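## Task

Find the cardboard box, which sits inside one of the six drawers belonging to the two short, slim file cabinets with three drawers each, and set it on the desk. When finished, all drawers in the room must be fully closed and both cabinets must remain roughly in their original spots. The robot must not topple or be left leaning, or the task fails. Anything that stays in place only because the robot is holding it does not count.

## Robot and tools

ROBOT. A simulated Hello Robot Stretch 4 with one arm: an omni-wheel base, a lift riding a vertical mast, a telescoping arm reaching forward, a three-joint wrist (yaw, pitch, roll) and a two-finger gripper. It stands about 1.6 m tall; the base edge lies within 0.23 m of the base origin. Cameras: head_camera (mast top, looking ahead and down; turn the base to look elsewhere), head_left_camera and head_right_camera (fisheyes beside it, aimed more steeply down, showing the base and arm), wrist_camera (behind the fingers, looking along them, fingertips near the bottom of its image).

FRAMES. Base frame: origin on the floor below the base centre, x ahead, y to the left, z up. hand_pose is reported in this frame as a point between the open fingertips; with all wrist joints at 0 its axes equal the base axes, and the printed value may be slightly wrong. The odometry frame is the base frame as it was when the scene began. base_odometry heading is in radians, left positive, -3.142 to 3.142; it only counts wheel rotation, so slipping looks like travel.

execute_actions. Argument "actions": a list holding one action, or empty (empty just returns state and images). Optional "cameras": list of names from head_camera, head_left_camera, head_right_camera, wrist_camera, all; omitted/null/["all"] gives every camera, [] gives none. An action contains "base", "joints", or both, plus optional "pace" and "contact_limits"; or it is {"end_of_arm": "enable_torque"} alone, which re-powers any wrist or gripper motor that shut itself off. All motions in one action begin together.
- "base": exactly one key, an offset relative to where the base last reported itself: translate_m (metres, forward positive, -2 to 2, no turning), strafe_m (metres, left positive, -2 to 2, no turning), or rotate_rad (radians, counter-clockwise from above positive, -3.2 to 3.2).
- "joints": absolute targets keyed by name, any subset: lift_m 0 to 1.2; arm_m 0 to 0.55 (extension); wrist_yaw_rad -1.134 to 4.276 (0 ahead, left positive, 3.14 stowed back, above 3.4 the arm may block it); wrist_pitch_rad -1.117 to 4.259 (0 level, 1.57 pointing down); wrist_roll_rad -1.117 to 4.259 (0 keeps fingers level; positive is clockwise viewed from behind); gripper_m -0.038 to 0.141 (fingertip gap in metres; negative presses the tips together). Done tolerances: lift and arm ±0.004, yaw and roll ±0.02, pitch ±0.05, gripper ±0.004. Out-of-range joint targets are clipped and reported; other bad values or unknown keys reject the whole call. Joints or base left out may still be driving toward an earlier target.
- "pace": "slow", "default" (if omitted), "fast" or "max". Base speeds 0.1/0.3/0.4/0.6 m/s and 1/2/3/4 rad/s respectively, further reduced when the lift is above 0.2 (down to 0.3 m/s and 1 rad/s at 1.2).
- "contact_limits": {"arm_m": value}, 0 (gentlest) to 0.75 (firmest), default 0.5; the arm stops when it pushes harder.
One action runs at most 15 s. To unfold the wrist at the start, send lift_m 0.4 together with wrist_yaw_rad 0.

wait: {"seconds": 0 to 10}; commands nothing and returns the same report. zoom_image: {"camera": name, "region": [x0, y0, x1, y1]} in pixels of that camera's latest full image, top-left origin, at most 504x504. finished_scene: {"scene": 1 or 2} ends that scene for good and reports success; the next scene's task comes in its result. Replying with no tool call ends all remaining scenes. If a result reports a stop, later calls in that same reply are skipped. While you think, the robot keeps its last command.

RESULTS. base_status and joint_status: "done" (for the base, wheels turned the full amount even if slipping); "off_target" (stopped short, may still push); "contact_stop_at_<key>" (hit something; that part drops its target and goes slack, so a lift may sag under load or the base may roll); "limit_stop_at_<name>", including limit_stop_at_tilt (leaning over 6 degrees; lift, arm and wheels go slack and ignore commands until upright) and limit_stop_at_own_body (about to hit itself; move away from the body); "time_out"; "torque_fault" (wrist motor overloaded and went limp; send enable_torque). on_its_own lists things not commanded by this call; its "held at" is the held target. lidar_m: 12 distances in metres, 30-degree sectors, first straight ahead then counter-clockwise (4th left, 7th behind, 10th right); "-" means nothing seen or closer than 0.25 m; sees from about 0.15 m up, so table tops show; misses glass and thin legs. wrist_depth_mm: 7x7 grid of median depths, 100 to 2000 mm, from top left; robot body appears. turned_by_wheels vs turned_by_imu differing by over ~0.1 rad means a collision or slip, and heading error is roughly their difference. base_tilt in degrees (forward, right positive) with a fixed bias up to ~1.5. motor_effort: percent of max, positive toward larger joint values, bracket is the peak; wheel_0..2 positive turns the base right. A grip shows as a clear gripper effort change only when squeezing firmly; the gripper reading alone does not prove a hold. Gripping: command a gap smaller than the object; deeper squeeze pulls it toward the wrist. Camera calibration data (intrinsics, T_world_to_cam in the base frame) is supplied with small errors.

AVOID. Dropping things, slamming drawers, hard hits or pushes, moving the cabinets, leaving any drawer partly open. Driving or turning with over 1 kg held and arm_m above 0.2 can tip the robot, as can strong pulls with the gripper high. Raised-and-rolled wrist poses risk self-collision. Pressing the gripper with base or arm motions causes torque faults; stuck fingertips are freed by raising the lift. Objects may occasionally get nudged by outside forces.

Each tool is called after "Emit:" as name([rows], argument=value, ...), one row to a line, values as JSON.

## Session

Emit:
execute_actions(actions=[])

Scene clock: 0.00 s.
base_odometry: x=+0.000 y=+0.000 heading=+0.000 (m, m, rad; odometry frame)
turned_by_wheels: +0.000 (rad since the last result)
turned_by_imu: +0.000 (rad since the last result)
base_tilt: forward=-0.3 right=-0.1 (deg)
lidar_m: 1.17 1.31 1.77 1.76 1.95 2.08 1.49 2.34 2.21 2.45 2.02 1.66
base_status: not commanded
joint_positions: lift_m=+0.205 arm_m=-0.003 wrist_yaw_rad=+3.080 wrist_pitch_rad=-0.014 wrist_roll_rad=-0.009 gripper_m=+0.057
joint_status: not commanded
motor_effort: lift_m=+20 arm_m=-1 wrist_yaw_rad=+1 wrist_pitch_rad=-9 wrist_roll_rad=+0 gripper_m=+0 wheel_0=+0 wheel_1=-1 wheel_2=+0 (%)
hand_pose: x=-0.1143 y=+0.1050 z=+0.3871 quat_wxyz=(+0.031, +0.007, -0.005, +0.999) (m; base frame)
wrist_depth_mm: - 142 - - - - - / - 141 - - - - - / - 128 208 - - - - / 107 140 252 1708 - - - / 138 - - 1708 - - - / 1708 1756 213 1661 211 1537 1499 / 1160 1078 1008 160 1042 976 1008
pictures: head_camera, head_left_camera, head_right_camera, wrist_camera
camera_calibration (this result's frames):
wrist_camera: T_world_to_cam=[[0.056665, 0.998319, -0.0121859, -0.0866439], [-0.0513632, -0.00927438, -0.998637, 0.447487], [-0.997071, 0.0572137, 0.0507513, 0.082867], [0, 0, 0, 1]] pos_world=[0.110518, 0.0859073, 0.441616]
Images, in order (width x height): head_camera 420x560, head_left_camera 420x672, head_right_camera 420x672, wrist_camera 616x392.

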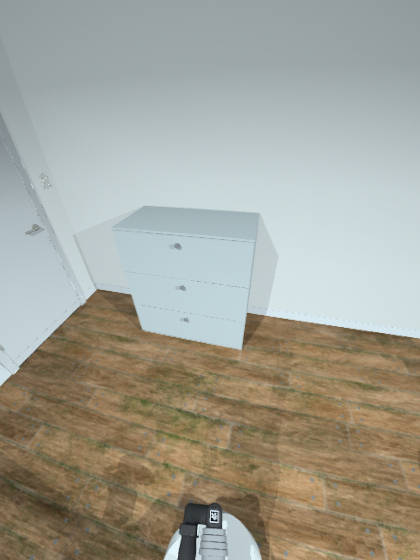

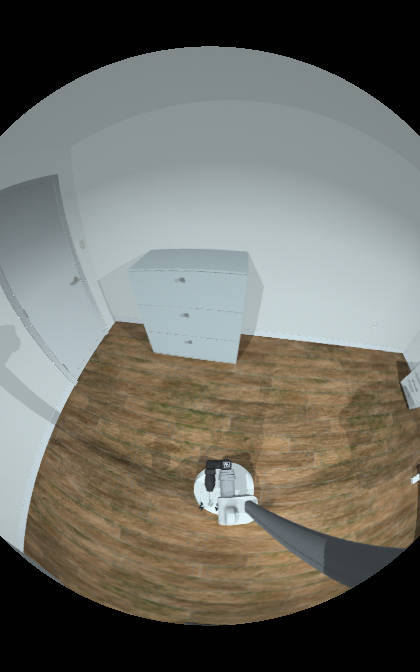

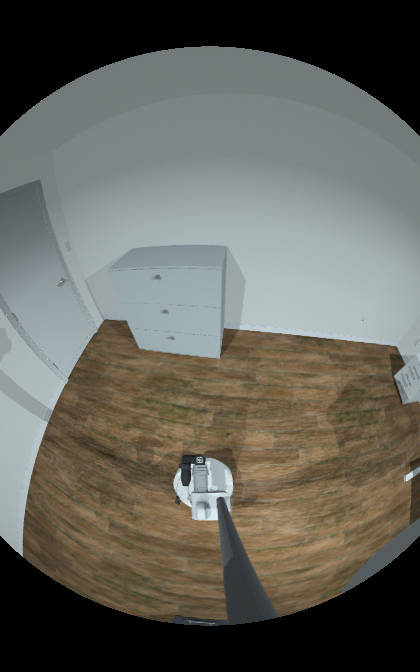

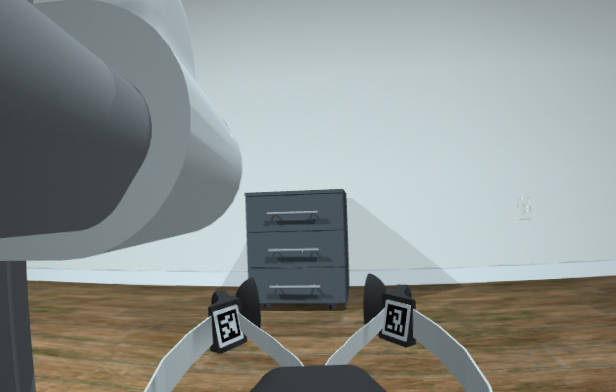

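Emit:
execute_actions([
  {"base":{"rotate_rad":2.87},"joints":{"lift_m":0.4,"wrist_yaw_rad":0,"wrist_pitch_rad":0,"wrist_roll_rad":1.57,"gripper_m":0.1}},
], cameras=[])

Emit:
execute_actions([
  {"base":{"translate_m":0.5},"joints":{"lift_m":0.264,"arm_m":0.15}},
], cameras=["head_camera","wrist_camera"])

Scene clock: 4.90 s.
base_odometry: x=+0.000 y=+0.000 heading=+2.870 (m, m, rad; odometry frame)
turned_by_wheels: +2.870 (rad since the last result)
turned_by_imu: +2.940 (rad since the last result)
base_tilt: forward=-0.3 right=-0.1 (deg)
lidar_m: 1.45 1.54 2.29 2.15 2.44 1.74 1.15 1.20 1.87 1.78 1.81 2.19
base_status: done
joint_positions: lift_m=+0.400 arm_m=-0.003 wrist_yaw_rad=+0.000 wrist_pitch_rad=+0.002 wrist_roll_rad=+1.570 gripper_m=+0.100
joint_status: all done
motor_effort: lift_m=+21(28) arm_m=+0(0) wrist_yaw_rad=+0(4) wrist_pitch_rad=-8(8) wrist_roll_rad=+0(7) gripper_m=-1(4) wheel_0=-2(7) wheel_1=-1(5) wheel_2=-1(7) (%)
hand_pose: x=+0.4568 y=-0.0873 z=+0.5775 quat_wxyz=(+0.707, +0.707, +0.001, -0.001) (m; base frame)
wrist_depth_mm: 1921 1921 1983 1921 1921 1118 778 / 1921 1983 1921 1921 1983 1118 809 / 1921 1921 1921 1921 1983 1160 809 / 1863 1863 1921 1921 1921 1160 820 / 1921 1921 1863 1863 1464 1182 831 / 1808 1863 216 1808 221 1118 820 / 1808 1808 1863 155 1281 1008 820
pictures: none
No camera images: the call's "cameras" was empty. Leave "cameras" out to get every camera's image.

Scene clock: 8.07 s.
base_odometry: x=-0.482 y=+0.134 heading=+2.870 (m, m, rad; odometry frame)
turned_by_wheels: +0.000 (rad since the last result)
turned_by_imu: +0.000 (rad since the last result)
base_tilt: forward=-0.3 right=-0.1 (deg)
lidar_m: 0.99 1.01 2.13 2.16 2.66 2.28 1.67 1.73 1.87 1.74 1.77 1.65
base_status: done
joint_positions: lift_m=+0.264 arm_m=+0.149 wrist_yaw_rad=+0.000 wrist_pitch_rad=+0.002 wrist_roll_rad=+1.570 gripper_m=+0.100
joint_status: all done
motor_effort: lift_m=+19(22) arm_m=+4(7) wrist_yaw_rad=+1(0) wrist_pitch_rad=-7(7) wrist_roll_rad=+0(0) gripper_m=-1(3) wheel_0=-1(6) wheel_1=+0(2) wheel_2=+2(8) (%)
hand_pose: x=+0.6086 y=-0.0874 z=+0.4417 quat_wxyz=(+0.707, +0.707, +0.001, -0.001) (m; base frame)
wrist_depth_mm: 1255 1255 1281 1281 1281 831 609 / 1255 1229 1255 1255 1255 842 603 / 1229 1229 1229 1255 1255 878 615 / 1205 1229 1205 1255 1229 891 627 / 1205 1205 1182 1205 1229 904 634 / 1182 1182 216 732 221 654 627 / 1182 1182 1182 155 640 640 640
pictures: head_camera, wrist_camera
camera_calibration (this result's frames):
wrist_camera: T_world_to_cam=[[0.00241492, 0.0206357, -0.999784, 0.448893], [0.0363661, 0.999124, 0.0207099, 0.121893], [0.999336, -0.0364082, 0.00166236, -0.389703], [0, 0, 0, 1]] pos_world=[0.383928, -0.145238, 0.446919]
Images, in order (width x height): head_camera 420x560, wrist_camera 616x392.

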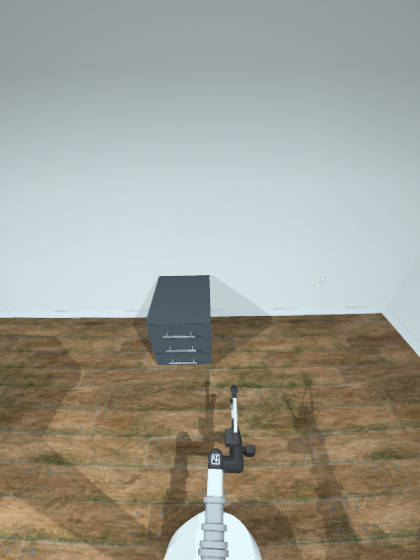

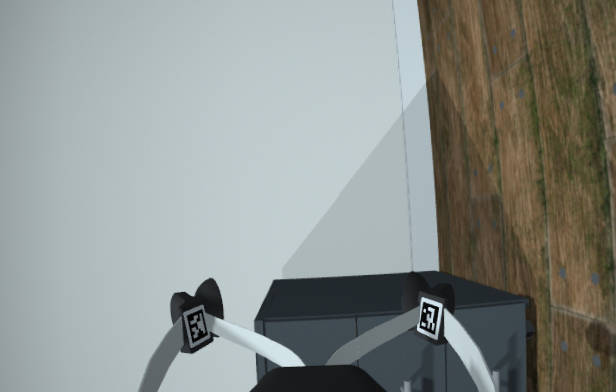

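Emit:
execute_actions([
  {"base":{"rotate_rad":0.08}},
], cameras=[])

Emit:
execute_actions([
  {"base":{"strafe_m":0.25}},
], cameras=[])

Emit:
execute_actions([
  {"base":{"translate_m":0.09},"joints":{"arm_m":0.33}},
], cameras=["wrist_camera"])

Scene clock: 11.03 s.
base_odometry: x=-0.482 y=+0.134 heading=+2.950 (m, m, rad; odometry frame)
turned_by_wheels: +0.080 (rad since the last result)
turned_by_imu: +0.083 (rad since the last result)
base_tilt: forward=-0.3 right=-0.1 (deg)
lidar_m: 0.99 1.03 2.25 2.17 2.65 2.23 1.68 1.76 1.82 1.72 1.82 1.62
base_status: done
joint_positions: lift_m=+0.264 arm_m=+0.149 wrist_yaw_rad=+0.000 wrist_pitch_rad=+0.002 wrist_roll_rad=+1.570 gripper_m=+0.100
joint_status: not commanded
motor_effort: lift_m=+19(19) arm_m=+4(4) wrist_yaw_rad=+1(0) wrist_pitch_rad=-7(8) wrist_roll_rad=+1(0) gripper_m=-3(0) wheel_0=-1(6) wheel_1=-1(5) wheel_2=+2(5) (%)
hand_pose: x=+0.6086 y=-0.0874 z=+0.4417 quat_wxyz=(+0.707, +0.707, +0.001, -0.001) (m; base frame)
wrist_depth_mm: 1182 1182 1205 1205 1229 831 603 / 1182 1205 1229 1205 1182 854 603 / 1182 1182 1229 1205 1229 878 615 / 1182 1205 1229 1205 1229 891 621 / 1205 1205 1205 842 788 715 627 / 1205 1205 216 640 220 661 627 / 1182 1205 1205 155 647 654 640
pictures: none
No camera images: the call's "cameras" was empty. Leave "cameras" out to get every camera's image.

Scene clock: 13.17 s.
base_odometry: x=-0.529 y=-0.111 heading=+2.950 (m, m, rad; odometry frame)
turned_by_wheels: +0.000 (rad since the last result)
turned_by_imu: +0.000 (rad since the last result)
base_tilt: forward=-0.3 right=-0.1 (deg)
lidar_m: 0.98 1.66 1.99 1.91 2.45 2.20 1.69 1.76 2.09 1.99 2.07 1.06
base_status: done
joint_positions: lift_m=+0.264 arm_m=+0.149 wrist_yaw_rad=+0.000 wrist_pitch_rad=+0.002 wrist_roll_rad=+1.570 gripper_m=+0.100
joint_status: not commanded
motor_effort: lift_m=+19(19) arm_m=+4(4) wrist_yaw_rad=+0(1) wrist_pitch_rad=-7(8) wrist_roll_rad=+0(0) gripper_m=+0(3) wheel_0=+3(7) wheel_1=+0(5) wheel_2=+1(1) (%)
hand_pose: x=+0.6086 y=-0.0874 z=+0.4416 quat_wxyz=(+0.707, +0.707, +0.001, -0.001) (m; base frame)
wrist_depth_mm: 1182 1182 1205 1205 1229 831 603 / 1205 1205 1205 1205 1229 854 597 / 1182 1205 1205 647 654 654 615 / 1205 1205 1205 647 654 654 621 / 1205 1205 1205 640 654 661 627 / 1205 1182 216 647 221 654 627 / 1205 1229 1205 155 654 654 640
pictures: none
No camera images: the call's "cameras" was empty. Leave "cameras" out to get every camera's image.

Scene clock: 14.80 s.
base_odometry: x=-0.618 y=-0.094 heading=+2.950 (m, m, rad; odometry frame)
turned_by_wheels: +0.000 (rad since the last result)
turned_by_imu: +0.000 (rad since the last result)
base_tilt: forward=-0.3 right=-0.1 (deg)
lidar_m: 0.88 1.55 1.97 1.91 2.48 2.33 1.77 1.84 2.10 1.98 2.04 0.94
base_status: done
joint_positions: lift_m=+0.264 arm_m=+0.329 wrist_yaw_rad=+0.000 wrist_pitch_rad=+0.002 wrist_roll_rad=+1.570 gripper_m=+0.100
joint_status: all done
motor_effort: lift_m=+19(19) arm_m=+5(5) wrist_yaw_rad=+1(2) wrist_pitch_rad=-7(7) wrist_roll_rad=+0(0) gripper_m=-1(0) wheel_0=-1(7) wheel_1=-2(5) wheel_2=+2(9) (%)
hand_pose: x=+0.7886 y=-0.0874 z=+0.4416 quat_wxyz=(+0.707, +0.707, +0.001, -0.001) (m; base frame)
wrist_depth_mm: 917 931 931 931 946 831 603 / 931 931 931 375 375 379 382 / 917 917 370 375 377 379 382 / 917 931 373 373 375 377 379 / 931 931 379 373 377 377 382 / 931 946 216 375 221 377 379 / 946 931 370 155 375 377 379
pictures: wrist_camera
camera_calibration (this result's frames):
wrist_camera: T_world_to_cam=[[0.00240038, 0.0206488, -0.999784, 0.448456], [0.0363164, 0.999125, 0.0207224, 0.115368], [0.999337, -0.0363583, 0.00164839, -0.569556], [0, 0, 0, 1]] pos_world=[0.563912, -0.145235, 0.446907]
Images, in order (width x height): wrist_camera 616x392.

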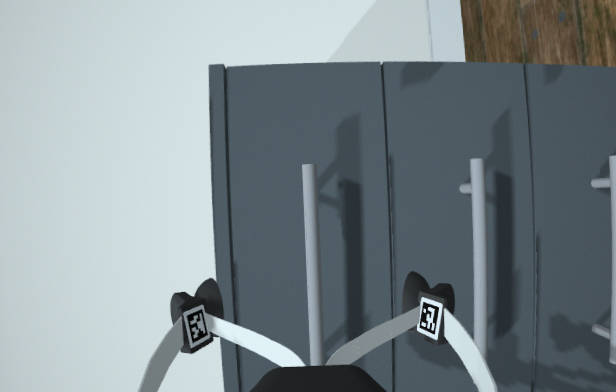

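Emit:
execute_actions([
  {"joints":{"arm_m":0.452},"contact_limits":{"arm_m":0.15}},
], cameras=[])

Emit:
execute_actions([
  {"joints":{"gripper_m":-0.02}},
], cameras=[])

Emit:
execute_actions([
  {"joints":{"arm_m":0.13}},
], cameras=["head_camera"])

Emit:
zoom_image(camera="head_camera", region=[140,250,320,450])

Scene clock: 18.43 s.
base_odometry: x=-0.618 y=-0.094 heading=+2.950 (m, m, rad; odometry frame)
turned_by_wheels: +0.000 (rad since the last result)
turned_by_imu: +0.001 (rad since the last result)
base_tilt: forward=-0.3 right=-0.1 (deg)
lidar_m: 0.89 1.53 1.98 1.90 2.47 2.32 1.77 1.86 2.09 1.96 2.05 0.96
base_status: not commanded
joint_positions: lift_m=+0.264 arm_m=+0.451 wrist_yaw_rad=+0.000 wrist_pitch_rad=+0.002 wrist_roll_rad=+1.570 gripper_m=+0.100
joint_status: all done
motor_effort: lift_m=+19(19) arm_m=+5(6) wrist_yaw_rad=+1(1) wrist_pitch_rad=-8(7) wrist_roll_rad=+0(0) gripper_m=+1(2) wheel_0=-1(1) wheel_1=-1(1) wheel_2=+2(2) (%)
contact_limits: arm_m 0.15
hand_pose: x=+0.9106 y=-0.0874 z=+0.4416 quat_wxyz=(+0.707, +0.707, +0.001, -0.001) (m; base frame)
wrist_depth_mm: 809 798 250 251 253 255 - / 788 798 249 251 253 255 255 / 798 809 250 250 252 254 255 / 798 798 249 250 252 254 255 / 798 809 249 250 252 254 255 / 809 820 216 250 221 253 255 / 809 809 249 155 252 253 -
pictures: none
No camera images: the call's "cameras" was empty. Leave "cameras" out to get every camera's image.

Scene clock: 20.37 s.
base_odometry: x=-0.618 y=-0.094 heading=+2.950 (m, m, rad; odometry frame)
turned_by_wheels: +0.000 (rad since the last result)
turned_by_imu: +0.001 (rad since the last result)
base_tilt: forward=-0.3 right=-0.2 (deg)
lidar_m: 0.87 1.55 1.97 1.91 2.50 2.31 1.78 1.87 2.09 1.97 2.06 0.97
base_status: not commanded
joint_positions: lift_m=+0.264 arm_m=+0.451 wrist_yaw_rad=+0.001 wrist_pitch_rad=+0.007 wrist_roll_rad=+1.570 gripper_m=-0.019
joint_status: all done
motor_effort: lift_m=+19(19) arm_m=+3(5) wrist_yaw_rad=-1(2) wrist_pitch_rad=-22(21) wrist_roll_rad=+0(0) gripper_m=-20(19) wheel_0=-1(1) wheel_1=-1(2) wheel_2=+2(2) (%)
hand_pose: x=+0.9109 y=-0.0872 z=+0.4403 quat_wxyz=(+0.707, +0.707, +0.003, -0.002) (m; base frame)
wrist_depth_mm: 798 798 244 246 248 255 - / 798 809 244 246 247 255 256 / 798 809 244 245 248 254 256 / 809 809 243 245 247 255 244 / 798 809 244 244 247 254 256 / 798 798 244 208 211 254 256 / 809 809 180 207 246 254 -
pictures: none
No camera images: the call's "cameras" was empty. Leave "cameras" out to get every camera's image.

Scene clock: 22.43 s.
base_odometry: x=-0.618 y=-0.094 heading=+2.950 (m, m, rad; odometry frame)
turned_by_wheels: +0.000 (rad since the last result)
turned_by_imu: +0.001 (rad since the last result)
base_tilt: forward=-0.3 right=-0.1 (deg)
lidar_m: 0.57 1.55 1.99 1.91 2.47 2.31 1.78 1.85 2.07 1.97 2.06 0.62
base_status: not commanded
joint_positions: lift_m=+0.264 arm_m=+0.131 wrist_yaw_rad=+0.005 wrist_pitch_rad=+0.008 wrist_roll_rad=+1.570 gripper_m=-0.019
joint_status: all done
on_its_own: wrist_yaw_rad is at rest, and its effort (-14) is outside its rest range (-13 to +13); wrist_pitch_rad is at rest, and its effort (-24) is outside its rest range (-23 to +23)
motor_effort: lift_m=+19(19) arm_m=-4(4) wrist_yaw_rad=-14(14) wrist_pitch_rad=-24(24) wrist_roll_rad=+0(0) gripper_m=-17(17) wheel_0=+1(0) wheel_1=-1(1) wheel_2=+2(2) (%)
hand_pose: x=+0.5906 y=-0.0859 z=+0.4400 quat_wxyz=(+0.707, +0.707, +0.005, -0.001) (m; base frame)
wrist_depth_mm: 1118 1138 242 244 246 820 597 / 1098 1118 242 244 246 778 585 / 1118 1138 242 244 246 585 585 / 1118 1118 243 244 246 585 591 / 1118 1138 242 244 247 585 591 / 1118 1118 243 207 245 585 597 / 1118 1118 179 206 246 580 597
pictures: head_camera
Images, in order (width x height): head_camera 420x560.

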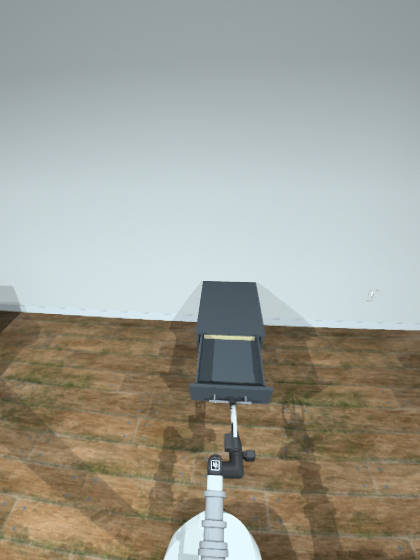

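Region (140, 250, 320, 450) of head_camera's 420x560 image, scaled by 2.520, with more detail than that image has; it fills the left 454 columns of this view, and the rest is white.

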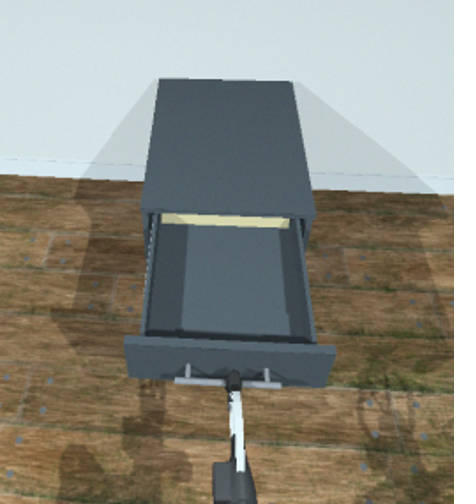

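Emit:
execute_actions([
  {"joints":{"arm_m":0.458},"contact_limits":{"arm_m":0.3}},
], cameras=[])

Emit:
execute_actions([
  {"joints":{"gripper_m":0.1}},
], cameras=[])

Emit:
execute_actions([
  {"joints":{"arm_m":0.36}},
], cameras=[])

Emit:
execute_actions([
  {"joints":{"lift_m":0.108}},
], cameras=[])

Emit:
execute_actions([
  {"joints":{"arm_m":0.452},"contact_limits":{"arm_m":0.15}},
], cameras=[])

Emit:
execute_actions([
  {"joints":{"gripper_m":-0.02}},
], cameras=[])

Emit:
execute_actions([
  {"joints":{"arm_m":0.13}},
], cameras=["head_camera"])

Emit:
zoom_image(camera="head_camera", region=[140,250,320,450])

Scene clock: 29.43 s.
base_odometry: x=-0.618 y=-0.094 heading=+2.950 (m, m, rad; odometry frame)
turned_by_wheels: +0.000 (rad since the last result)
turned_by_imu: +0.002 (rad since the last result)
base_tilt: forward=-0.3 right=-0.1 (deg)
lidar_m: 0.90 1.53 1.99 1.92 2.48 2.32 1.78 1.85 2.10 1.99 2.06 0.93
base_status: not commanded
joint_positions: lift_m=+0.264 arm_m=+0.457 wrist_yaw_rad=+0.000 wrist_pitch_rad=+0.007 wrist_roll_rad=+1.570 gripper_m=-0.019
joint_status: all done
motor_effort: lift_m=+20(19) arm_m=+4(3) wrist_yaw_rad=+0(14) wrist_pitch_rad=-21(24) wrist_roll_rad=+0(1) gripper_m=-20(15) wheel_0=+0(1) wheel_1=-1(1) wheel_2=+2(2) (%)
contact_limits: arm_m 0.3
hand_pose: x=+0.9167 y=-0.0873 z=+0.4404 quat_wxyz=(+0.707, +0.707, +0.003, -0.002) (m; base frame)
wrist_depth_mm: 788 809 242 244 247 249 - / 788 788 242 246 247 249 251 / 788 798 243 244 247 249 251 / 788 798 243 244 246 249 244 / 798 798 242 244 247 249 250 / 788 798 242 206 245 249 250 / 788 798 180 206 245 248 -
pictures: none
No camera images: the call's "cameras" was empty. Leave "cameras" out to get every camera's image.

Scene clock: 31.37 s.
base_odometry: x=-0.618 y=-0.094 heading=+2.950 (m, m, rad; odometry frame)
turned_by_wheels: +0.000 (rad since the last result)
turned_by_imu: +0.001 (rad since the last result)
base_tilt: forward=-0.3 right=-0.1 (deg)
lidar_m: 0.89 1.54 1.99 1.91 2.47 2.29 1.78 1.83 2.08 1.98 2.05 0.97
base_status: not commanded
joint_positions: lift_m=+0.264 arm_m=+0.457 wrist_yaw_rad=-0.001 wrist_pitch_rad=+0.006 wrist_roll_rad=+1.570 gripper_m=+0.100
joint_status: all done
motor_effort: lift_m=+20(19) arm_m=+4(4) wrist_yaw_rad=+4(4) wrist_pitch_rad=-17(21) wrist_roll_rad=+0(1) gripper_m=+0(16) wheel_0=+1(0) wheel_1=-1(1) wheel_2=+0(2) (%)
hand_pose: x=+0.9166 y=-0.0877 z=+0.4406 quat_wxyz=(+0.707, +0.707, +0.002, -0.002) (m; base frame)
wrist_depth_mm: 788 798 243 245 248 250 - / 788 798 243 245 248 250 252 / 798 798 243 245 247 250 251 / 798 798 243 246 247 249 250 / 798 809 243 245 247 249 251 / 788 798 220 244 214 249 250 / 798 798 242 160 246 249 -
pictures: none
No camera images: the call's "cameras" was empty. Leave "cameras" out to get every camera's image.

Scene clock: 32.63 s.
base_odometry: x=-0.618 y=-0.094 heading=+2.950 (m, m, rad; odometry frame)
turned_by_wheels: +0.000 (rad since the last result)
turned_by_imu: +0.001 (rad since the last result)
base_tilt: forward=-0.3 right=-0.1 (deg)
lidar_m: 0.88 1.55 1.97 1.92 2.47 2.33 1.78 1.83 2.09 1.98 2.05 0.97
base_status: not commanded
joint_positions: lift_m=+0.264 arm_m=+0.361 wrist_yaw_rad=+0.000 wrist_pitch_rad=+0.003 wrist_roll_rad=+1.570 gripper_m=+0.100
joint_status: all done
motor_effort: lift_m=+20(20) arm_m=-4(0) wrist_yaw_rad=+1(3) wrist_pitch_rad=-9(17) wrist_roll_rad=-1(0) gripper_m=-2(2) wheel_0=+0(0) wheel_1=-1(1) wheel_2=+1(1) (%)
hand_pose: x=+0.8202 y=-0.0874 z=+0.4415 quat_wxyz=(+0.707, +0.707, +0.001, -0.001) (m; base frame)
wrist_depth_mm: 891 891 904 904 917 778 603 / 891 891 342 343 343 347 349 / 904 904 340 342 343 347 347 / 891 904 340 342 345 347 347 / 891 917 340 340 343 345 349 / 904 904 216 342 221 345 347 / 891 891 338 155 345 342 347
pictures: none
No camera images: the call's "cameras" was empty. Leave "cameras" out to get every camera's image.

Scene clock: 34.37 s.
base_odometry: x=-0.618 y=-0.094 heading=+2.950 (m, m, rad; odometry frame)
turned_by_wheels: +0.000 (rad since the last result)
turned_by_imu: +0.001 (rad since the last result)
base_tilt: forward=-0.3 right=-0.1 (deg)
lidar_m: 0.88 1.55 2.00 1.90 2.48 2.31 1.78 1.85 2.09 1.98 2.05 0.96
base_status: not commanded
joint_positions: lift_m=+0.108 arm_m=+0.361 wrist_yaw_rad=+0.000 wrist_pitch_rad=+0.003 wrist_roll_rad=+1.570 gripper_m=+0.100
joint_status: all done
motor_effort: lift_m=+18(18) arm_m=-4(5) wrist_yaw_rad=+1(1) wrist_pitch_rad=-9(9) wrist_roll_rad=+0(0) gripper_m=-3(0) wheel_0=+0(0) wheel_1=-1(1) wheel_2=+1(1) (%)
hand_pose: x=+0.8202 y=-0.0874 z=+0.2857 quat_wxyz=(+0.707, +0.707, +0.001, -0.001) (m; base frame)
wrist_depth_mm: 891 891 904 904 891 504 389 / 336 338 340 342 345 347 377 / 336 338 340 343 345 347 370 / 336 336 340 342 345 347 359 / 336 338 340 342 345 345 349 / 336 336 216 342 220 345 347 / 336 334 340 155 345 342 349
pictures: none
No camera images: the call's "cameras" was empty. Leave "cameras" out to get every camera's image.

Scene clock: 35.60 s.
base_odometry: x=-0.618 y=-0.094 heading=+2.950 (m, m, rad; odometry frame)
turned_by_wheels: +0.000 (rad since the last result)
turned_by_imu: +0.000 (rad since the last result)
base_tilt: forward=-0.3 right=-0.1 (deg)
lidar_m: 0.89 1.55 1.99 1.91 2.47 2.30 1.78 1.83 2.07 1.98 2.07 0.96
base_status: not commanded
joint_positions: lift_m=+0.108 arm_m=+0.451 wrist_yaw_rad=+0.000 wrist_pitch_rad=+0.003 wrist_roll_rad=+1.570 gripper_m=+0.100
joint_status: all done
motor_effort: lift_m=+18(18) arm_m=+5(3) wrist_yaw_rad=+1(1) wrist_pitch_rad=-9(9) wrist_roll_rad=-1(1) gripper_m=-3(0) wheel_0=+0(0) wheel_1=+0(0) wheel_2=+1(1) (%)
contact_limits: arm_m 0.15
hand_pose: x=+0.9106 y=-0.0874 z=+0.2857 quat_wxyz=(+0.707, +0.707, +0.001, -0.001) (m; base frame)
wrist_depth_mm: 247 248 250 251 254 255 - / 247 248 249 251 254 254 255 / 246 248 250 251 253 255 255 / 246 248 249 251 253 254 255 / 245 248 250 251 253 255 255 / 245 248 216 250 221 254 255 / 246 246 249 155 252 254 -
pictures: none
No camera images: the call's "cameras" was empty. Leave "cameras" out to get every camera's image.

Scene clock: 37.53 s.
base_odometry: x=-0.618 y=-0.094 heading=+2.950 (m, m, rad; odometry frame)
turned_by_wheels: +0.000 (rad since the last result)
turned_by_imu: +0.001 (rad since the last result)
base_tilt: forward=-0.3 right=-0.1 (deg)
lidar_m: 0.88 1.53 2.00 1.92 2.48 2.31 1.78 1.85 2.08 1.97 2.06 0.93
base_status: not commanded
joint_positions: lift_m=+0.108 arm_m=+0.451 wrist_yaw_rad=+0.001 wrist_pitch_rad=+0.006 wrist_roll_rad=+1.570 gripper_m=-0.019
joint_status: all done
motor_effort: lift_m=+19(19) arm_m=+3(5) wrist_yaw_rad=-2(2) wrist_pitch_rad=-18(19) wrist_roll_rad=+0(1) gripper_m=-18(17) wheel_0=+0(0) wheel_1=-1(0) wheel_2=+1(1) (%)
hand_pose: x=+0.9110 y=-0.0871 z=+0.2846 quat_wxyz=(+0.707, +0.707, +0.003, -0.002) (m; base frame)
wrist_depth_mm: 245 247 244 246 248 254 - / 245 247 245 247 248 255 256 / 245 247 245 246 248 255 256 / 242 247 245 246 248 254 244 / 244 247 244 246 248 254 256 / 244 246 245 208 208 254 256 / 229 246 180 208 248 253 -
pictures: none
No camera images: the call's "cameras" was empty. Leave "cameras" out to get every camera's image.

Scene clock: 39.60 s.
base_odometry: x=-0.618 y=-0.094 heading=+2.950 (m, m, rad; odometry frame)
turned_by_wheels: +0.000 (rad since the last result)
turned_by_imu: +0.001 (rad since the last result)
base_tilt: forward=-0.3 right=-0.1 (deg)
lidar_m: 0.58 1.55 1.99 1.91 2.49 2.32 1.78 1.86 2.07 1.98 2.07 0.60
base_status: not commanded
joint_positions: lift_m=+0.108 arm_m=+0.131 wrist_yaw_rad=+0.005 wrist_pitch_rad=+0.007 wrist_roll_rad=+1.570 gripper_m=-0.019
joint_status: all done
on_its_own: wrist_yaw_rad is at rest, and its effort (-14) is outside its rest range (-13 to +13)
motor_effort: lift_m=+19(19) arm_m=-4(5) wrist_yaw_rad=-14(15) wrist_pitch_rad=-20(21) wrist_roll_rad=+0(1) gripper_m=-19(19) wheel_0=+1(1) wheel_1=-1(1) wheel_2=+3(2) (%)
hand_pose: x=+0.5906 y=-0.0859 z=+0.2843 quat_wxyz=(+0.707, +0.707, +0.004, -0.001) (m; base frame)
wrist_depth_mm: 1098 1118 242 244 246 525 387 / 1098 1138 242 245 246 539 392 / 1118 1118 243 244 246 549 399 / 1118 1118 242 244 247 559 394 / 1118 1138 243 244 247 564 410 / 1118 1138 243 208 246 564 410 / 1118 1118 180 208 247 455 404
pictures: head_camera
Images, in order (width x height): head_camera 420x560.

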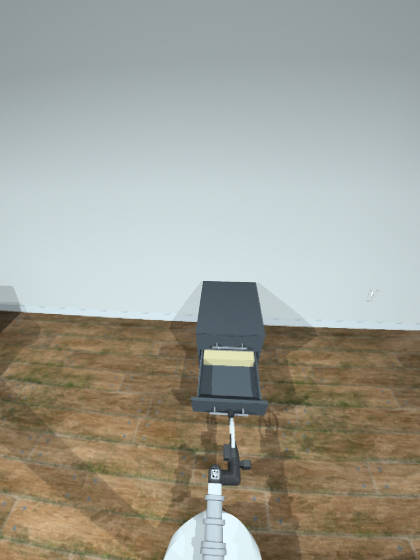

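Region (140, 250, 320, 450) of head_camera's 420x560 image, scaled by 2.520, with more detail than that image has; it fills the left 454 columns of this view, and the rest is white.

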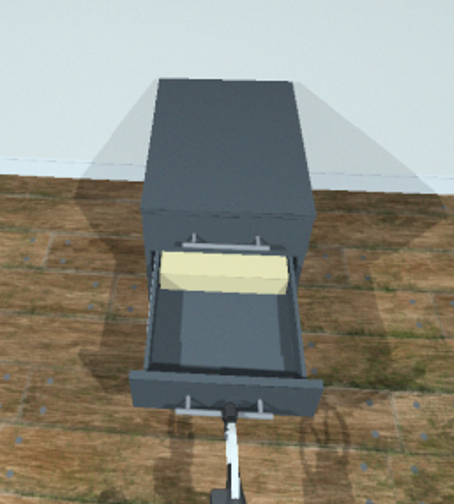

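Emit:
execute_actions([
  {"joints":{"arm_m":0.458},"contact_limits":{"arm_m":0.3}},
], cameras=[])

Emit:
execute_actions([
  {"joints":{"gripper_m":0.05}},
], cameras=[])

Emit:
execute_actions([
  {"joints":{"arm_m":0.36}},
], cameras=[])

Emit:
execute_actions([
  {"joints":{"lift_m":0.011,"wrist_pitch_rad":0.2}},
], cameras=[])

Emit:
execute_actions([
  {"joints":{"arm_m":0.45}},
], cameras=[])

Emit:
execute_actions([
  {"joints":{"gripper_m":0.03}},
], cameras=[])

Emit:
execute_actions([
  {"joints":{"arm_m":0.464},"contact_limits":{"arm_m":0.15}},
], cameras=[])

Emit:
execute_actions([
  {"joints":{"gripper_m":-0.03}},
], cameras=[])

Emit:
execute_actions([
  {"joints":{"arm_m":0.15}},
], cameras=["head_camera"])

Emit:
zoom_image(camera="head_camera", region=[140,250,320,450])

Scene clock: 46.30 s.
base_odometry: x=-0.618 y=-0.094 heading=+2.950 (m, m, rad; odometry frame)
turned_by_wheels: +0.000 (rad since the last result)
turned_by_imu: +0.002 (rad since the last result)
base_tilt: forward=-0.3 right=-0.1 (deg)
lidar_m: 0.88 1.55 1.98 1.90 2.46 2.33 1.78 1.82 2.08 1.98 2.06 0.96
base_status: not commanded
joint_positions: lift_m=+0.108 arm_m=+0.457 wrist_yaw_rad=+0.000 wrist_pitch_rad=+0.006 wrist_roll_rad=+1.570 gripper_m=-0.019
joint_status: all done
motor_effort: lift_m=+19(19) arm_m=+4(6) wrist_yaw_rad=+0(15) wrist_pitch_rad=-18(21) wrist_roll_rad=+0(0) gripper_m=-17(19) wheel_0=+0(1) wheel_1=-1(1) wheel_2=+2(2) (%)
contact_limits: arm_m 0.3
hand_pose: x=+0.9168 y=-0.0873 z=+0.2846 quat_wxyz=(+0.707, +0.707, +0.002, -0.002) (m; base frame)
wrist_depth_mm: 239 241 243 246 247 249 - / 239 241 243 245 247 249 251 / 240 241 243 245 247 249 251 / 238 241 242 244 247 249 244 / 238 241 243 244 247 249 250 / 238 240 242 207 245 250 250 / 238 240 180 206 246 248 -
pictures: none
No camera images: the call's "cameras" was empty. Leave "cameras" out to get every camera's image.

Scene clock: 47.73 s.
base_odometry: x=-0.618 y=-0.094 heading=+2.950 (m, m, rad; odometry frame)
turned_by_wheels: +0.000 (rad since the last result)
turned_by_imu: +0.000 (rad since the last result)
base_tilt: forward=-0.3 right=-0.1 (deg)
lidar_m: 0.87 1.55 1.98 1.92 2.46 2.32 1.79 1.84 2.07 1.96 2.06 0.96
base_status: not commanded
joint_positions: lift_m=+0.108 arm_m=+0.457 wrist_yaw_rad=+0.000 wrist_pitch_rad=+0.003 wrist_roll_rad=+1.570 gripper_m=+0.050
joint_status: all done
motor_effort: lift_m=+19(19) arm_m=+4(4) wrist_yaw_rad=+2(4) wrist_pitch_rad=-10(18) wrist_roll_rad=+0(1) gripper_m=-1(18) wheel_0=+0(0) wheel_1=-1(1) wheel_2=+0(2) (%)
hand_pose: x=+0.9167 y=-0.0875 z=+0.2854 quat_wxyz=(+0.707, +0.707, +0.001, -0.001) (m; base frame)
wrist_depth_mm: 240 242 244 245 247 249 - / 240 242 244 245 247 249 250 / 240 243 244 245 247 249 249 / 239 242 243 245 247 248 249 / 239 241 244 245 247 248 250 / 239 241 242 244 209 248 250 / 224 241 242 154 246 249 -
pictures: none
No camera images: the call's "cameras" was empty. Leave "cameras" out to get every camera's image.

Scene clock: 49.00 s.
base_odometry: x=-0.618 y=-0.094 heading=+2.950 (m, m, rad; odometry frame)
turned_by_wheels: +0.000 (rad since the last result)
turned_by_imu: +0.001 (rad since the last result)
base_tilt: forward=-0.3 right=-0.1 (deg)
lidar_m: 0.89 1.55 2.00 1.91 2.46 2.32 1.78 1.84 2.09 1.99 2.08 0.96
base_status: not commanded
joint_positions: lift_m=+0.108 arm_m=+0.361 wrist_yaw_rad=+0.000 wrist_pitch_rad=+0.003 wrist_roll_rad=+1.570 gripper_m=+0.050
joint_status: all done
motor_effort: lift_m=+19(19) arm_m=-4(4) wrist_yaw_rad=+1(2) wrist_pitch_rad=-9(10) wrist_roll_rad=+0(1) gripper_m=-1(4) wheel_0=+0(1) wheel_1=-1(1) wheel_2=+0(0) (%)
hand_pose: x=+0.8202 y=-0.0874 z=+0.2855 quat_wxyz=(+0.707, +0.707, +0.001, -0.001) (m; base frame)
wrist_depth_mm: 891 904 891 904 891 500 389 / 336 338 340 342 345 347 379 / 338 340 340 343 345 347 370 / 336 338 340 342 345 345 359 / 338 336 338 340 345 347 347 / 334 336 220 342 211 347 349 / 336 336 338 163 343 345 349
pictures: none
No camera images: the call's "cameras" was empty. Leave "cameras" out to get every camera's image.

Scene clock: 50.43 s.
base_odometry: x=-0.618 y=-0.094 heading=+2.950 (m, m, rad; odometry frame)
turned_by_wheels: +0.000 (rad since the last result)
turned_by_imu: +0.001 (rad since the last result)
base_tilt: forward=-0.3 right=-0.1 (deg)
lidar_m: 0.87 1.56 2.00 1.92 2.47 2.32 1.77 1.82 2.09 1.98 2.07 0.92
base_status: not commanded
joint_positions: lift_m=+0.011 arm_m=+0.361 wrist_yaw_rad=+0.000 wrist_pitch_rad=+0.202 wrist_roll_rad=+1.570 gripper_m=+0.050
joint_status: all done
motor_effort: lift_m=+18(21) arm_m=-5(4) wrist_yaw_rad=+1(1) wrist_pitch_rad=-6(7) wrist_roll_rad=+0(0) gripper_m=-2(4) wheel_0=+0(0) wheel_1=-1(1) wheel_2=+0(0) (%)
hand_pose: x=+0.8143 y=-0.0874 z=+0.1316 quat_wxyz=(+0.704, +0.703, +0.071, -0.071) (m; base frame)
wrist_depth_mm: 809 842 891 732 368 243 - / 304 319 336 353 364 247 200 / 304 319 340 353 364 251 202 / 303 319 338 351 364 253 204 / 303 317 332 353 364 254 205 / 301 317 220 351 210 254 204 / 301 314 329 163 364 229 -
pictures: none
No camera images: the call's "cameras" was empty. Leave "cameras" out to get every camera's image.

Scene clock: 51.67 s.
base_odometry: x=-0.618 y=-0.094 heading=+2.950 (m, m, rad; odometry frame)
turned_by_wheels: +0.000 (rad since the last result)
turned_by_imu: +0.000 (rad since the last result)
base_tilt: forward=-0.3 right=-0.1 (deg)
lidar_m: 0.88 1.51 1.99 1.92 2.49 2.33 1.78 1.86 2.09 1.96 2.05 0.96
base_status: not commanded
joint_positions: lift_m=+0.011 arm_m=+0.449 wrist_yaw_rad=+0.000 wrist_pitch_rad=+0.202 wrist_roll_rad=+1.570 gripper_m=+0.050
joint_status: all done
motor_effort: lift_m=+18(18) arm_m=+5(5) wrist_yaw_rad=+1(2) wrist_pitch_rad=-7(7) wrist_roll_rad=+0(1) gripper_m=-2(2) wheel_0=+0(0) wheel_1=-1(1) wheel_2=+0(1) (%)
hand_pose: x=+0.9027 y=-0.0874 z=+0.1315 quat_wxyz=(+0.704, +0.703, +0.071, -0.071) (m; base frame)
wrist_depth_mm: 226 236 249 263 279 242 - / 225 236 249 262 277 246 199 / 225 236 248 259 276 250 201 / 224 236 248 257 276 252 203 / 224 236 248 257 277 254 204 / 220 234 220 258 211 254 204 / 208 232 245 163 272 228 -
pictures: none
No camera images: the call's "cameras" was empty. Leave "cameras" out to get every camera's image.

Scene clock: 52.60 s.
base_odometry: x=-0.618 y=-0.094 heading=+2.950 (m, m, rad; odometry frame)
turned_by_wheels: +0.000 (rad since the last result)
turned_by_imu: +0.000 (rad since the last result)
base_tilt: forward=-0.3 right=-0.1 (deg)
lidar_m: 0.87 1.56 1.99 1.92 2.46 2.33 1.79 1.83 2.07 1.98 2.06 0.96
base_status: not commanded
joint_positions: lift_m=+0.011 arm_m=+0.449 wrist_yaw_rad=+0.000 wrist_pitch_rad=+0.202 wrist_roll_rad=+1.570 gripper_m=+0.030
joint_status: all done
motor_effort: lift_m=+18(18) arm_m=+4(4) wrist_yaw_rad=+0(1) wrist_pitch_rad=-7(7) wrist_roll_rad=-1(0) gripper_m=-4(2) wheel_0=+0(0) wheel_1=-1(1) wheel_2=+0(0) (%)
hand_pose: x=+0.9027 y=-0.0874 z=+0.1315 quat_wxyz=(+0.704, +0.703, +0.071, -0.071) (m; base frame)
wrist_depth_mm: 226 236 249 263 278 243 - / 224 236 250 262 278 247 198 / 225 236 249 260 277 250 202 / 224 236 249 257 276 253 204 / 224 235 247 257 276 255 204 / 220 234 242 223 215 254 204 / 208 234 216 158 271 229 -
pictures: none
No camera images: the call's "cameras" was empty. Leave "cameras" out to get every camera's image.

Scene clock: 53.27 s.
base_odometry: x=-0.618 y=-0.094 heading=+2.950 (m, m, rad; odometry frame)
turned_by_wheels: +0.000 (rad since the last result)
turned_by_imu: +0.000 (rad since the last result)
base_tilt: forward=-0.3 right=-0.1 (deg)
lidar_m: 0.89 1.54 2.00 1.91 2.49 2.31 1.77 1.84 2.09 1.97 2.07 0.94
base_status: not commanded
joint_positions: lift_m=+0.011 arm_m=+0.463 wrist_yaw_rad=+0.000 wrist_pitch_rad=+0.202 wrist_roll_rad=+1.570 gripper_m=+0.030
joint_status: all done
motor_effort: lift_m=+18(18) arm_m=+5(7) wrist_yaw_rad=+1(1) wrist_pitch_rad=-7(7) wrist_roll_rad=-1(1) gripper_m=-3(4) wheel_0=+0(0) wheel_1=-1(1) wheel_2=+0(0) (%)
contact_limits: arm_m 0.15
hand_pose: x=+0.9167 y=-0.0874 z=+0.1315 quat_wxyz=(+0.704, +0.703, +0.071, -0.071) (m; base frame)
wrist_depth_mm: 214 223 236 248 263 242 - / 213 223 236 248 262 246 200 / 213 223 236 248 262 250 202 / 213 223 235 243 260 253 204 / 211 222 234 243 260 254 204 / 211 222 229 211 215 253 204 / 211 221 209 157 255 229 -
pictures: none
No camera images: the call's "cameras" was empty. Leave "cameras" out to get every camera's image.

Scene clock: 54.60 s.
base_odometry: x=-0.618 y=-0.094 heading=+2.950 (m, m, rad; odometry frame)
turned_by_wheels: +0.000 (rad since the last result)
turned_by_imu: +0.001 (rad since the last result)
base_tilt: forward=-0.3 right=-0.1 (deg)
lidar_m: 0.86 1.56 1.99 1.92 2.48 2.32 1.77 1.84 2.10 1.98 2.06 0.93
base_status: not commanded
joint_positions: lift_m=+0.011 arm_m=+0.463 wrist_yaw_rad=+0.001 wrist_pitch_rad=+0.209 wrist_roll_rad=+1.570 gripper_m=-0.029
joint_status: all done
on_its_own: wrist_pitch_rad is at rest, and its effort (-26) is outside its rest range (-23 to +23)
motor_effort: lift_m=+20(20) arm_m=+3(5) wrist_yaw_rad=-1(1) wrist_pitch_rad=-26(27) wrist_roll_rad=-1(0) gripper_m=-19(21) wheel_0=+1(0) wheel_1=-1(1) wheel_2=+0(0) (%)
hand_pose: x=+0.9166 y=-0.0872 z=+0.1294 quat_wxyz=(+0.704, +0.703, +0.074, -0.073) (m; base frame)
wrist_depth_mm: 212 222 228 240 255 235 - / 211 222 228 240 255 238 193 / 211 223 227 237 255 242 196 / 211 222 227 236 253 245 198 / 211 222 226 236 254 246 198 / 211 221 223 204 215 246 198 / 211 218 179 203 248 154 -
pictures: none
No camera images: the call's "cameras" was empty. Leave "cameras" out to get every camera's image.

Scene clock: 56.67 s.
base_odometry: x=-0.618 y=-0.094 heading=+2.950 (m, m, rad; odometry frame)
turned_by_wheels: +0.000 (rad since the last result)
turned_by_imu: +0.001 (rad since the last result)
base_tilt: forward=-0.3 right=-0.1 (deg)
lidar_m: 0.57 1.55 1.98 1.90 2.49 2.31 1.77 1.85 2.09 1.98 2.06 0.63
base_status: not commanded
joint_positions: lift_m=+0.011 arm_m=+0.151 wrist_yaw_rad=+0.005 wrist_pitch_rad=+0.211 wrist_roll_rad=+1.570 gripper_m=-0.029
joint_status: all done
on_its_own: wrist_yaw_rad is at rest, and its effort (-14) is outside its rest range (-13 to +13); wrist_pitch_rad is at rest, and its effort (-32) is outside its rest range (-23 to +23)
motor_effort: lift_m=+20(20) arm_m=-4(11) wrist_yaw_rad=-14(14) wrist_pitch_rad=-32(31) wrist_roll_rad=+0(0) gripper_m=-18(23) wheel_0=+0(1) wheel_1=+0(1) wheel_2=+2(2) (%)
hand_pose: x=+0.6043 y=-0.0860 z=+0.1289 quat_wxyz=(+0.704, +0.703, +0.076, -0.072) (m; base frame)
wrist_depth_mm: 976 1008 226 238 254 236 - / 991 1025 225 238 253 239 193 / 488 508 226 236 253 243 196 / 488 508 226 235 253 246 199 / 484 512 226 234 253 247 199 / 488 508 224 204 205 247 199 / 484 504 177 201 249 156 -
pictures: head_camera
Images, in order (width x height): head_camera 420x560.

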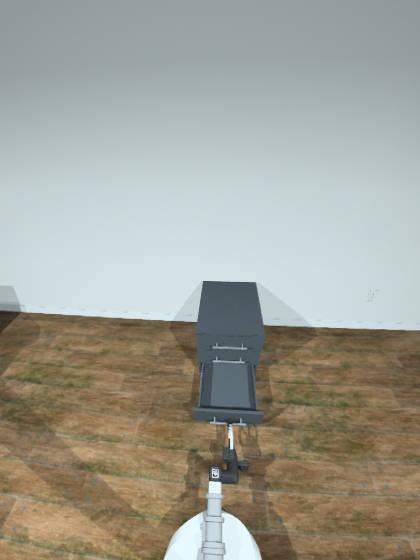

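Region (140, 250, 320, 450) of head_camera's 420x560 image, scaled by 2.520, with more detail than that image has; it fills the left 454 columns of this view, and the rest is white.

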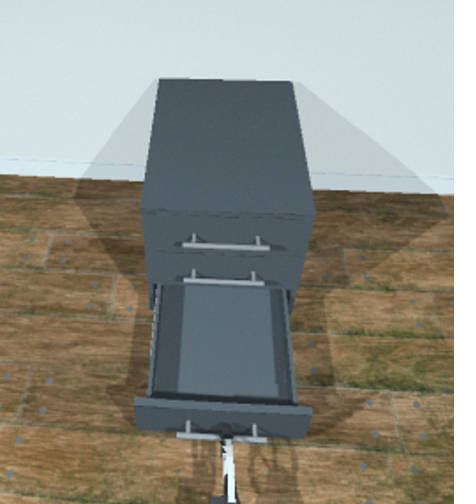

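Emit:
execute_actions([
  {"joints":{"arm_m":0.471},"contact_limits":{"arm_m":0.3}},
], cameras=[])

Emit:
execute_actions([
  {"joints":{"gripper_m":0.03}},
], cameras=[])

Emit:
execute_actions([
  {"joints":{"arm_m":0.16}},
], cameras=["head_camera"])

Emit:
execute_actions([
  {"base":{"rotate_rad":1.52},"joints":{"gripper_m":0.1,"lift_m":0.264,"wrist_pitch_rad":0}},
], cameras=["head_camera","head_left_camera"])

Scene clock: 63.07 s.
base_odometry: x=-0.618 y=-0.094 heading=+2.950 (m, m, rad; odometry frame)
turned_by_wheels: +0.000 (rad since the last result)
turned_by_imu: +0.002 (rad since the last result)
base_tilt: forward=-0.3 right=-0.1 (deg)
lidar_m: 0.87 1.56 2.00 1.92 2.46 2.32 1.77 1.84 2.08 2.00 2.06 0.97
base_status: not commanded
joint_positions: lift_m=+0.011 arm_m=+0.470 wrist_yaw_rad=+0.000 wrist_pitch_rad=+0.209 wrist_roll_rad=+1.570 gripper_m=-0.029
joint_status: all done
on_its_own: wrist_pitch_rad is at rest, and its effort (-29) is outside its rest range (-23 to +23)
motor_effort: lift_m=+20(21) arm_m=+4(7) wrist_yaw_rad=+0(13) wrist_pitch_rad=-29(33) wrist_roll_rad=+0(1) gripper_m=-20(17) wheel_0=+1(1) wheel_1=-1(1) wheel_2=+2(2) (%)
contact_limits: arm_m 0.3
hand_pose: x=+0.9234 y=-0.0873 z=+0.1292 quat_wxyz=(+0.703, +0.703, +0.074, -0.074) (m; base frame)
wrist_depth_mm: 206 216 226 238 254 236 - / 206 215 225 239 253 239 193 / 206 216 226 236 253 243 196 / 205 215 226 235 252 246 198 / 206 216 225 234 252 246 198 / 204 215 222 204 216 246 198 / 205 212 179 200 248 211 -
pictures: none
No camera images: the call's "cameras" was empty. Leave "cameras" out to get every camera's image.

Scene clock: 64.40 s.
base_odometry: x=-0.618 y=-0.094 heading=+2.950 (m, m, rad; odometry frame)
turned_by_wheels: +0.000 (rad since the last result)
turned_by_imu: +0.000 (rad since the last result)
base_tilt: forward=-0.3 right=-0.1 (deg)
lidar_m: 0.89 1.56 2.00 1.92 2.47 2.29 1.78 1.84 2.07 1.98 2.07 0.95
base_status: not commanded
joint_positions: lift_m=+0.011 arm_m=+0.470 wrist_yaw_rad=-0.001 wrist_pitch_rad=+0.207 wrist_roll_rad=+1.570 gripper_m=+0.030
joint_status: all done
motor_effort: lift_m=+20(20) arm_m=+4(3) wrist_yaw_rad=+4(5) wrist_pitch_rad=-22(29) wrist_roll_rad=-1(1) gripper_m=-2(18) wheel_0=+0(0) wheel_1=-1(1) wheel_2=+0(2) (%)
hand_pose: x=+0.9234 y=-0.0877 z=+0.1298 quat_wxyz=(+0.704, +0.703, +0.073, -0.074) (m; base frame)
wrist_depth_mm: 208 216 229 242 256 237 - / 206 216 229 241 256 241 196 / 206 216 229 239 255 245 198 / 206 216 228 236 254 248 200 / 206 216 228 236 254 249 200 / 205 215 225 206 216 249 200 / 205 214 182 158 250 224 -
pictures: none
No camera images: the call's "cameras" was empty. Leave "cameras" out to get every camera's image.

Scene clock: 66.43 s.
base_odometry: x=-0.618 y=-0.094 heading=+2.950 (m, m, rad; odometry frame)
turned_by_wheels: +0.000 (rad since the last result)
turned_by_imu: +0.001 (rad since the last result)
base_tilt: forward=-0.3 right=-0.1 (deg)
lidar_m: 0.88 1.56 2.00 1.92 2.47 2.33 1.77 1.83 2.09 1.98 2.06 0.95
base_status: not commanded
joint_positions: lift_m=+0.011 arm_m=+0.161 wrist_yaw_rad=+0.000 wrist_pitch_rad=+0.203 wrist_roll_rad=+1.570 gripper_m=+0.030
joint_status: all done
motor_effort: lift_m=+21(21) arm_m=-4(5) wrist_yaw_rad=+1(4) wrist_pitch_rad=-9(23) wrist_roll_rad=+0(1) gripper_m=-4(4) wheel_0=+1(1) wheel_1=-1(1) wheel_2=+0(0) (%)
hand_pose: x=+0.6143 y=-0.0874 z=+0.1312 quat_wxyz=(+0.704, +0.703, +0.071, -0.071) (m; base frame)
wrist_depth_mm: 976 1042 1098 732 368 243 - / 991 1042 1078 732 375 247 200 / 480 504 530 559 382 251 203 / 480 500 530 554 389 253 205 / 480 500 530 554 389 255 205 / 480 496 517 549 215 254 205 / 480 500 353 158 364 230 -
pictures: head_camera
Images, in order (width x height): head_camera 420x560.

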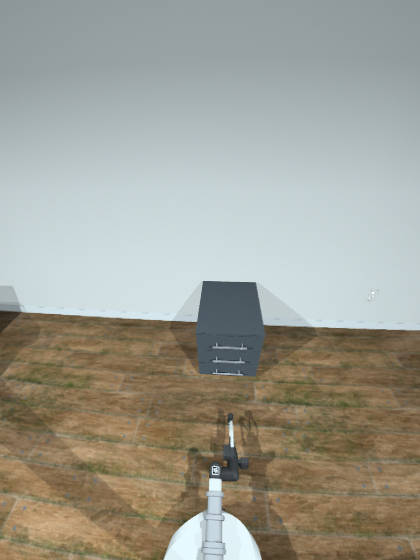

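Scene clock: 68.57 s.
base_odometry: x=-0.618 y=-0.094 heading=-1.813 (m, m, rad; odometry frame)
turned_by_wheels: +1.520 (rad since the last result)
turned_by_imu: +1.557 (rad since the last result)
base_tilt: forward=-0.3 right=-0.1 (deg)
lidar_m: 1.92 2.48 2.34 1.78 1.83 2.10 2.00 2.06 1.53 0.87 1.55 2.00
base_status: done
joint_positions: lift_m=+0.264 arm_m=+0.161 wrist_yaw_rad=+0.000 wrist_pitch_rad=+0.003 wrist_roll_rad=+1.570 gripper_m=+0.100
joint_status: all done
motor_effort: lift_m=+23(22) arm_m=-4(4) wrist_yaw_rad=+0(1) wrist_pitch_rad=-10(13) wrist_roll_rad=-1(0) gripper_m=+1(6) wheel_0=+1(9) wheel_1=-1(3) wheel_2=+0(7) (%)
hand_pose: x=+0.6202 y=-0.0873 z=+0.4412 quat_wxyz=(+0.707, +0.707, +0.001, -0.001) (m; base frame)
wrist_depth_mm: - - - - 1576 831 609 / - - - - 1661 854 603 / - - - - 1661 866 609 / - - - - 1708 891 621 / - - - - 1756 904 627 / - - 216 - 221 831 627 / - - - 155 1576 768 640
pictures: head_camera, head_left_camera
Images, in order (width x height): head_camera 420x560, head_left_camera 420x672.

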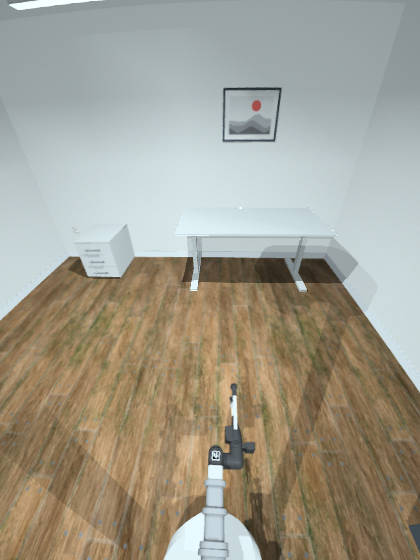

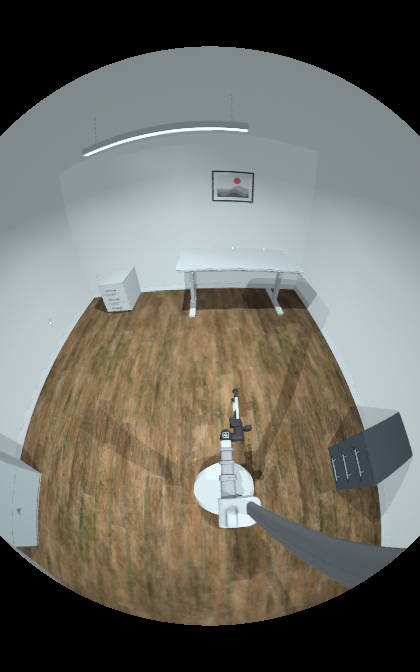

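Similar layout.

Emit:
execute_actions([
  {"base":{"translate_m":1.15},"pace":"fast"},
], cameras=[])

Emit:
execute_actions([
  {"base":{"strafe_m":1.48},"pace":"fast"},
], cameras=["head_camera","wrist_camera"])

Scene clock: 74.70 s.
base_odometry: x=-0.893 y=-1.211 heading=-1.813 (m, m, rad; odometry frame)
turned_by_wheels: +0.000 (rad since the last result)
turned_by_imu: +0.001 (rad since the last result)
base_tilt: forward=-0.3 right=-0.1 (deg)
lidar_m: 0.76 0.78 1.58 2.23 2.24 2.48 3.20 1.32 1.41 1.47 1.11 0.81
base_status: done
joint_positions: lift_m=+0.264 arm_m=+0.161 wrist_yaw_rad=+0.000 wrist_pitch_rad=+0.003 wrist_roll_rad=+1.570 gripper_m=+0.100
joint_status: not commanded
motor_effort: lift_m=+22(23) arm_m=-4(4) wrist_yaw_rad=+0(0) wrist_pitch_rad=-9(8) wrist_roll_rad=+0(1) gripper_m=+1(3) wheel_0=+0(4) wheel_1=-2(4) wheel_2=-1(10) (%)
hand_pose: x=+0.6202 y=-0.0874 z=+0.4412 quat_wxyz=(+0.707, +0.707, +0.001, -0.001) (m; base frame)
wrist_depth_mm: 399 591 1205 1229 1205 831 603 / 410 597 1205 1205 1205 854 603 / 413 585 1205 1205 1229 878 615 / 407 585 1182 1205 1205 891 621 / 402 574 1205 1205 1182 891 634 / 394 554 216 1182 221 831 627 / 387 469 991 155 1205 778 640
pictures: none
No camera images: the call's "cameras" was empty. Leave "cameras" out to get every camera's image.

Scene clock: 79.53 s.
base_odometry: x=+0.543 y=-1.566 heading=-1.813 (m, m, rad; odometry frame)
turned_by_wheels: +0.000 (rad since the last result)
turned_by_imu: -0.005 (rad since the last result)
base_tilt: forward=-0.3 right=-0.1 (deg)
lidar_m: 0.94 1.09 0.80 0.74 0.80 1.08 1.43 3.32 2.62 2.98 1.29 1.48
base_status: done
joint_positions: lift_m=+0.264 arm_m=+0.161 wrist_yaw_rad=+0.000 wrist_pitch_rad=+0.003 wrist_roll_rad=+1.570 gripper_m=+0.100
joint_status: not commanded
motor_effort: lift_m=+22(23) arm_m=-4(4) wrist_yaw_rad=+1(1) wrist_pitch_rad=-9(9) wrist_roll_rad=-1(1) gripper_m=+0(1) wheel_0=+2(11) wheel_1=-1(13) wheel_2=-1(0) (%)
hand_pose: x=+0.6201 y=-0.0874 z=+0.4413 quat_wxyz=(+0.707, +0.707, +0.001, -0.001) (m; base frame)
wrist_depth_mm: 1160 1182 1205 1205 1205 831 603 / 1182 1160 1205 1205 1205 854 609 / 1160 1182 1160 597 603 609 603 / 1182 1160 1182 597 597 609 609 / 1160 1160 1182 597 597 597 603 / 1160 1160 216 597 221 603 603 / 1138 1160 1160 155 597 597 609
pictures: head_camera, wrist_camera
camera_calibration (this result's frames):
wrist_camera: T_world_to_cam=[[0.00191506, 0.0209407, -0.999779, 0.448794], [0.0363955, 0.999117, 0.0209966, 0.121343], [0.999336, -0.0364276, 0.00115122, -0.400985], [0, 0, 0, 1]] pos_world=[0.395443, -0.145241, 0.446609]
Images, in order (width x height): head_camera 420x560, wrist_camera 616x392.

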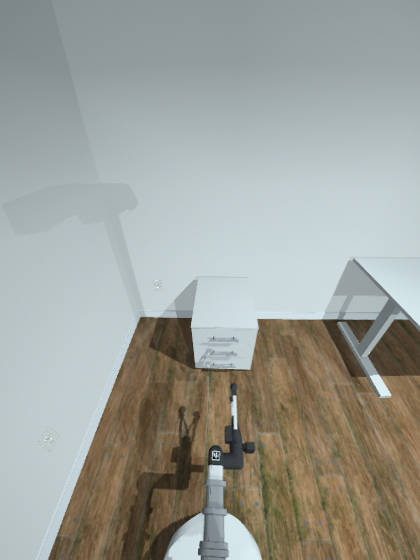

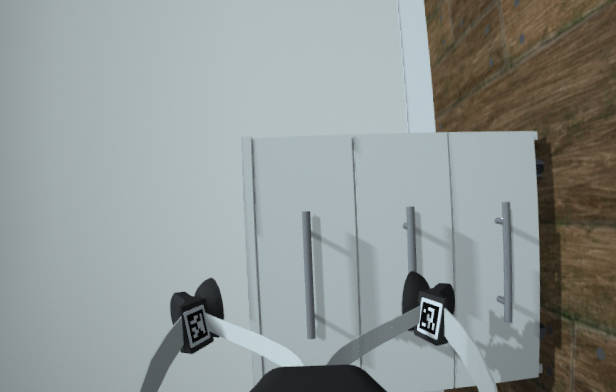

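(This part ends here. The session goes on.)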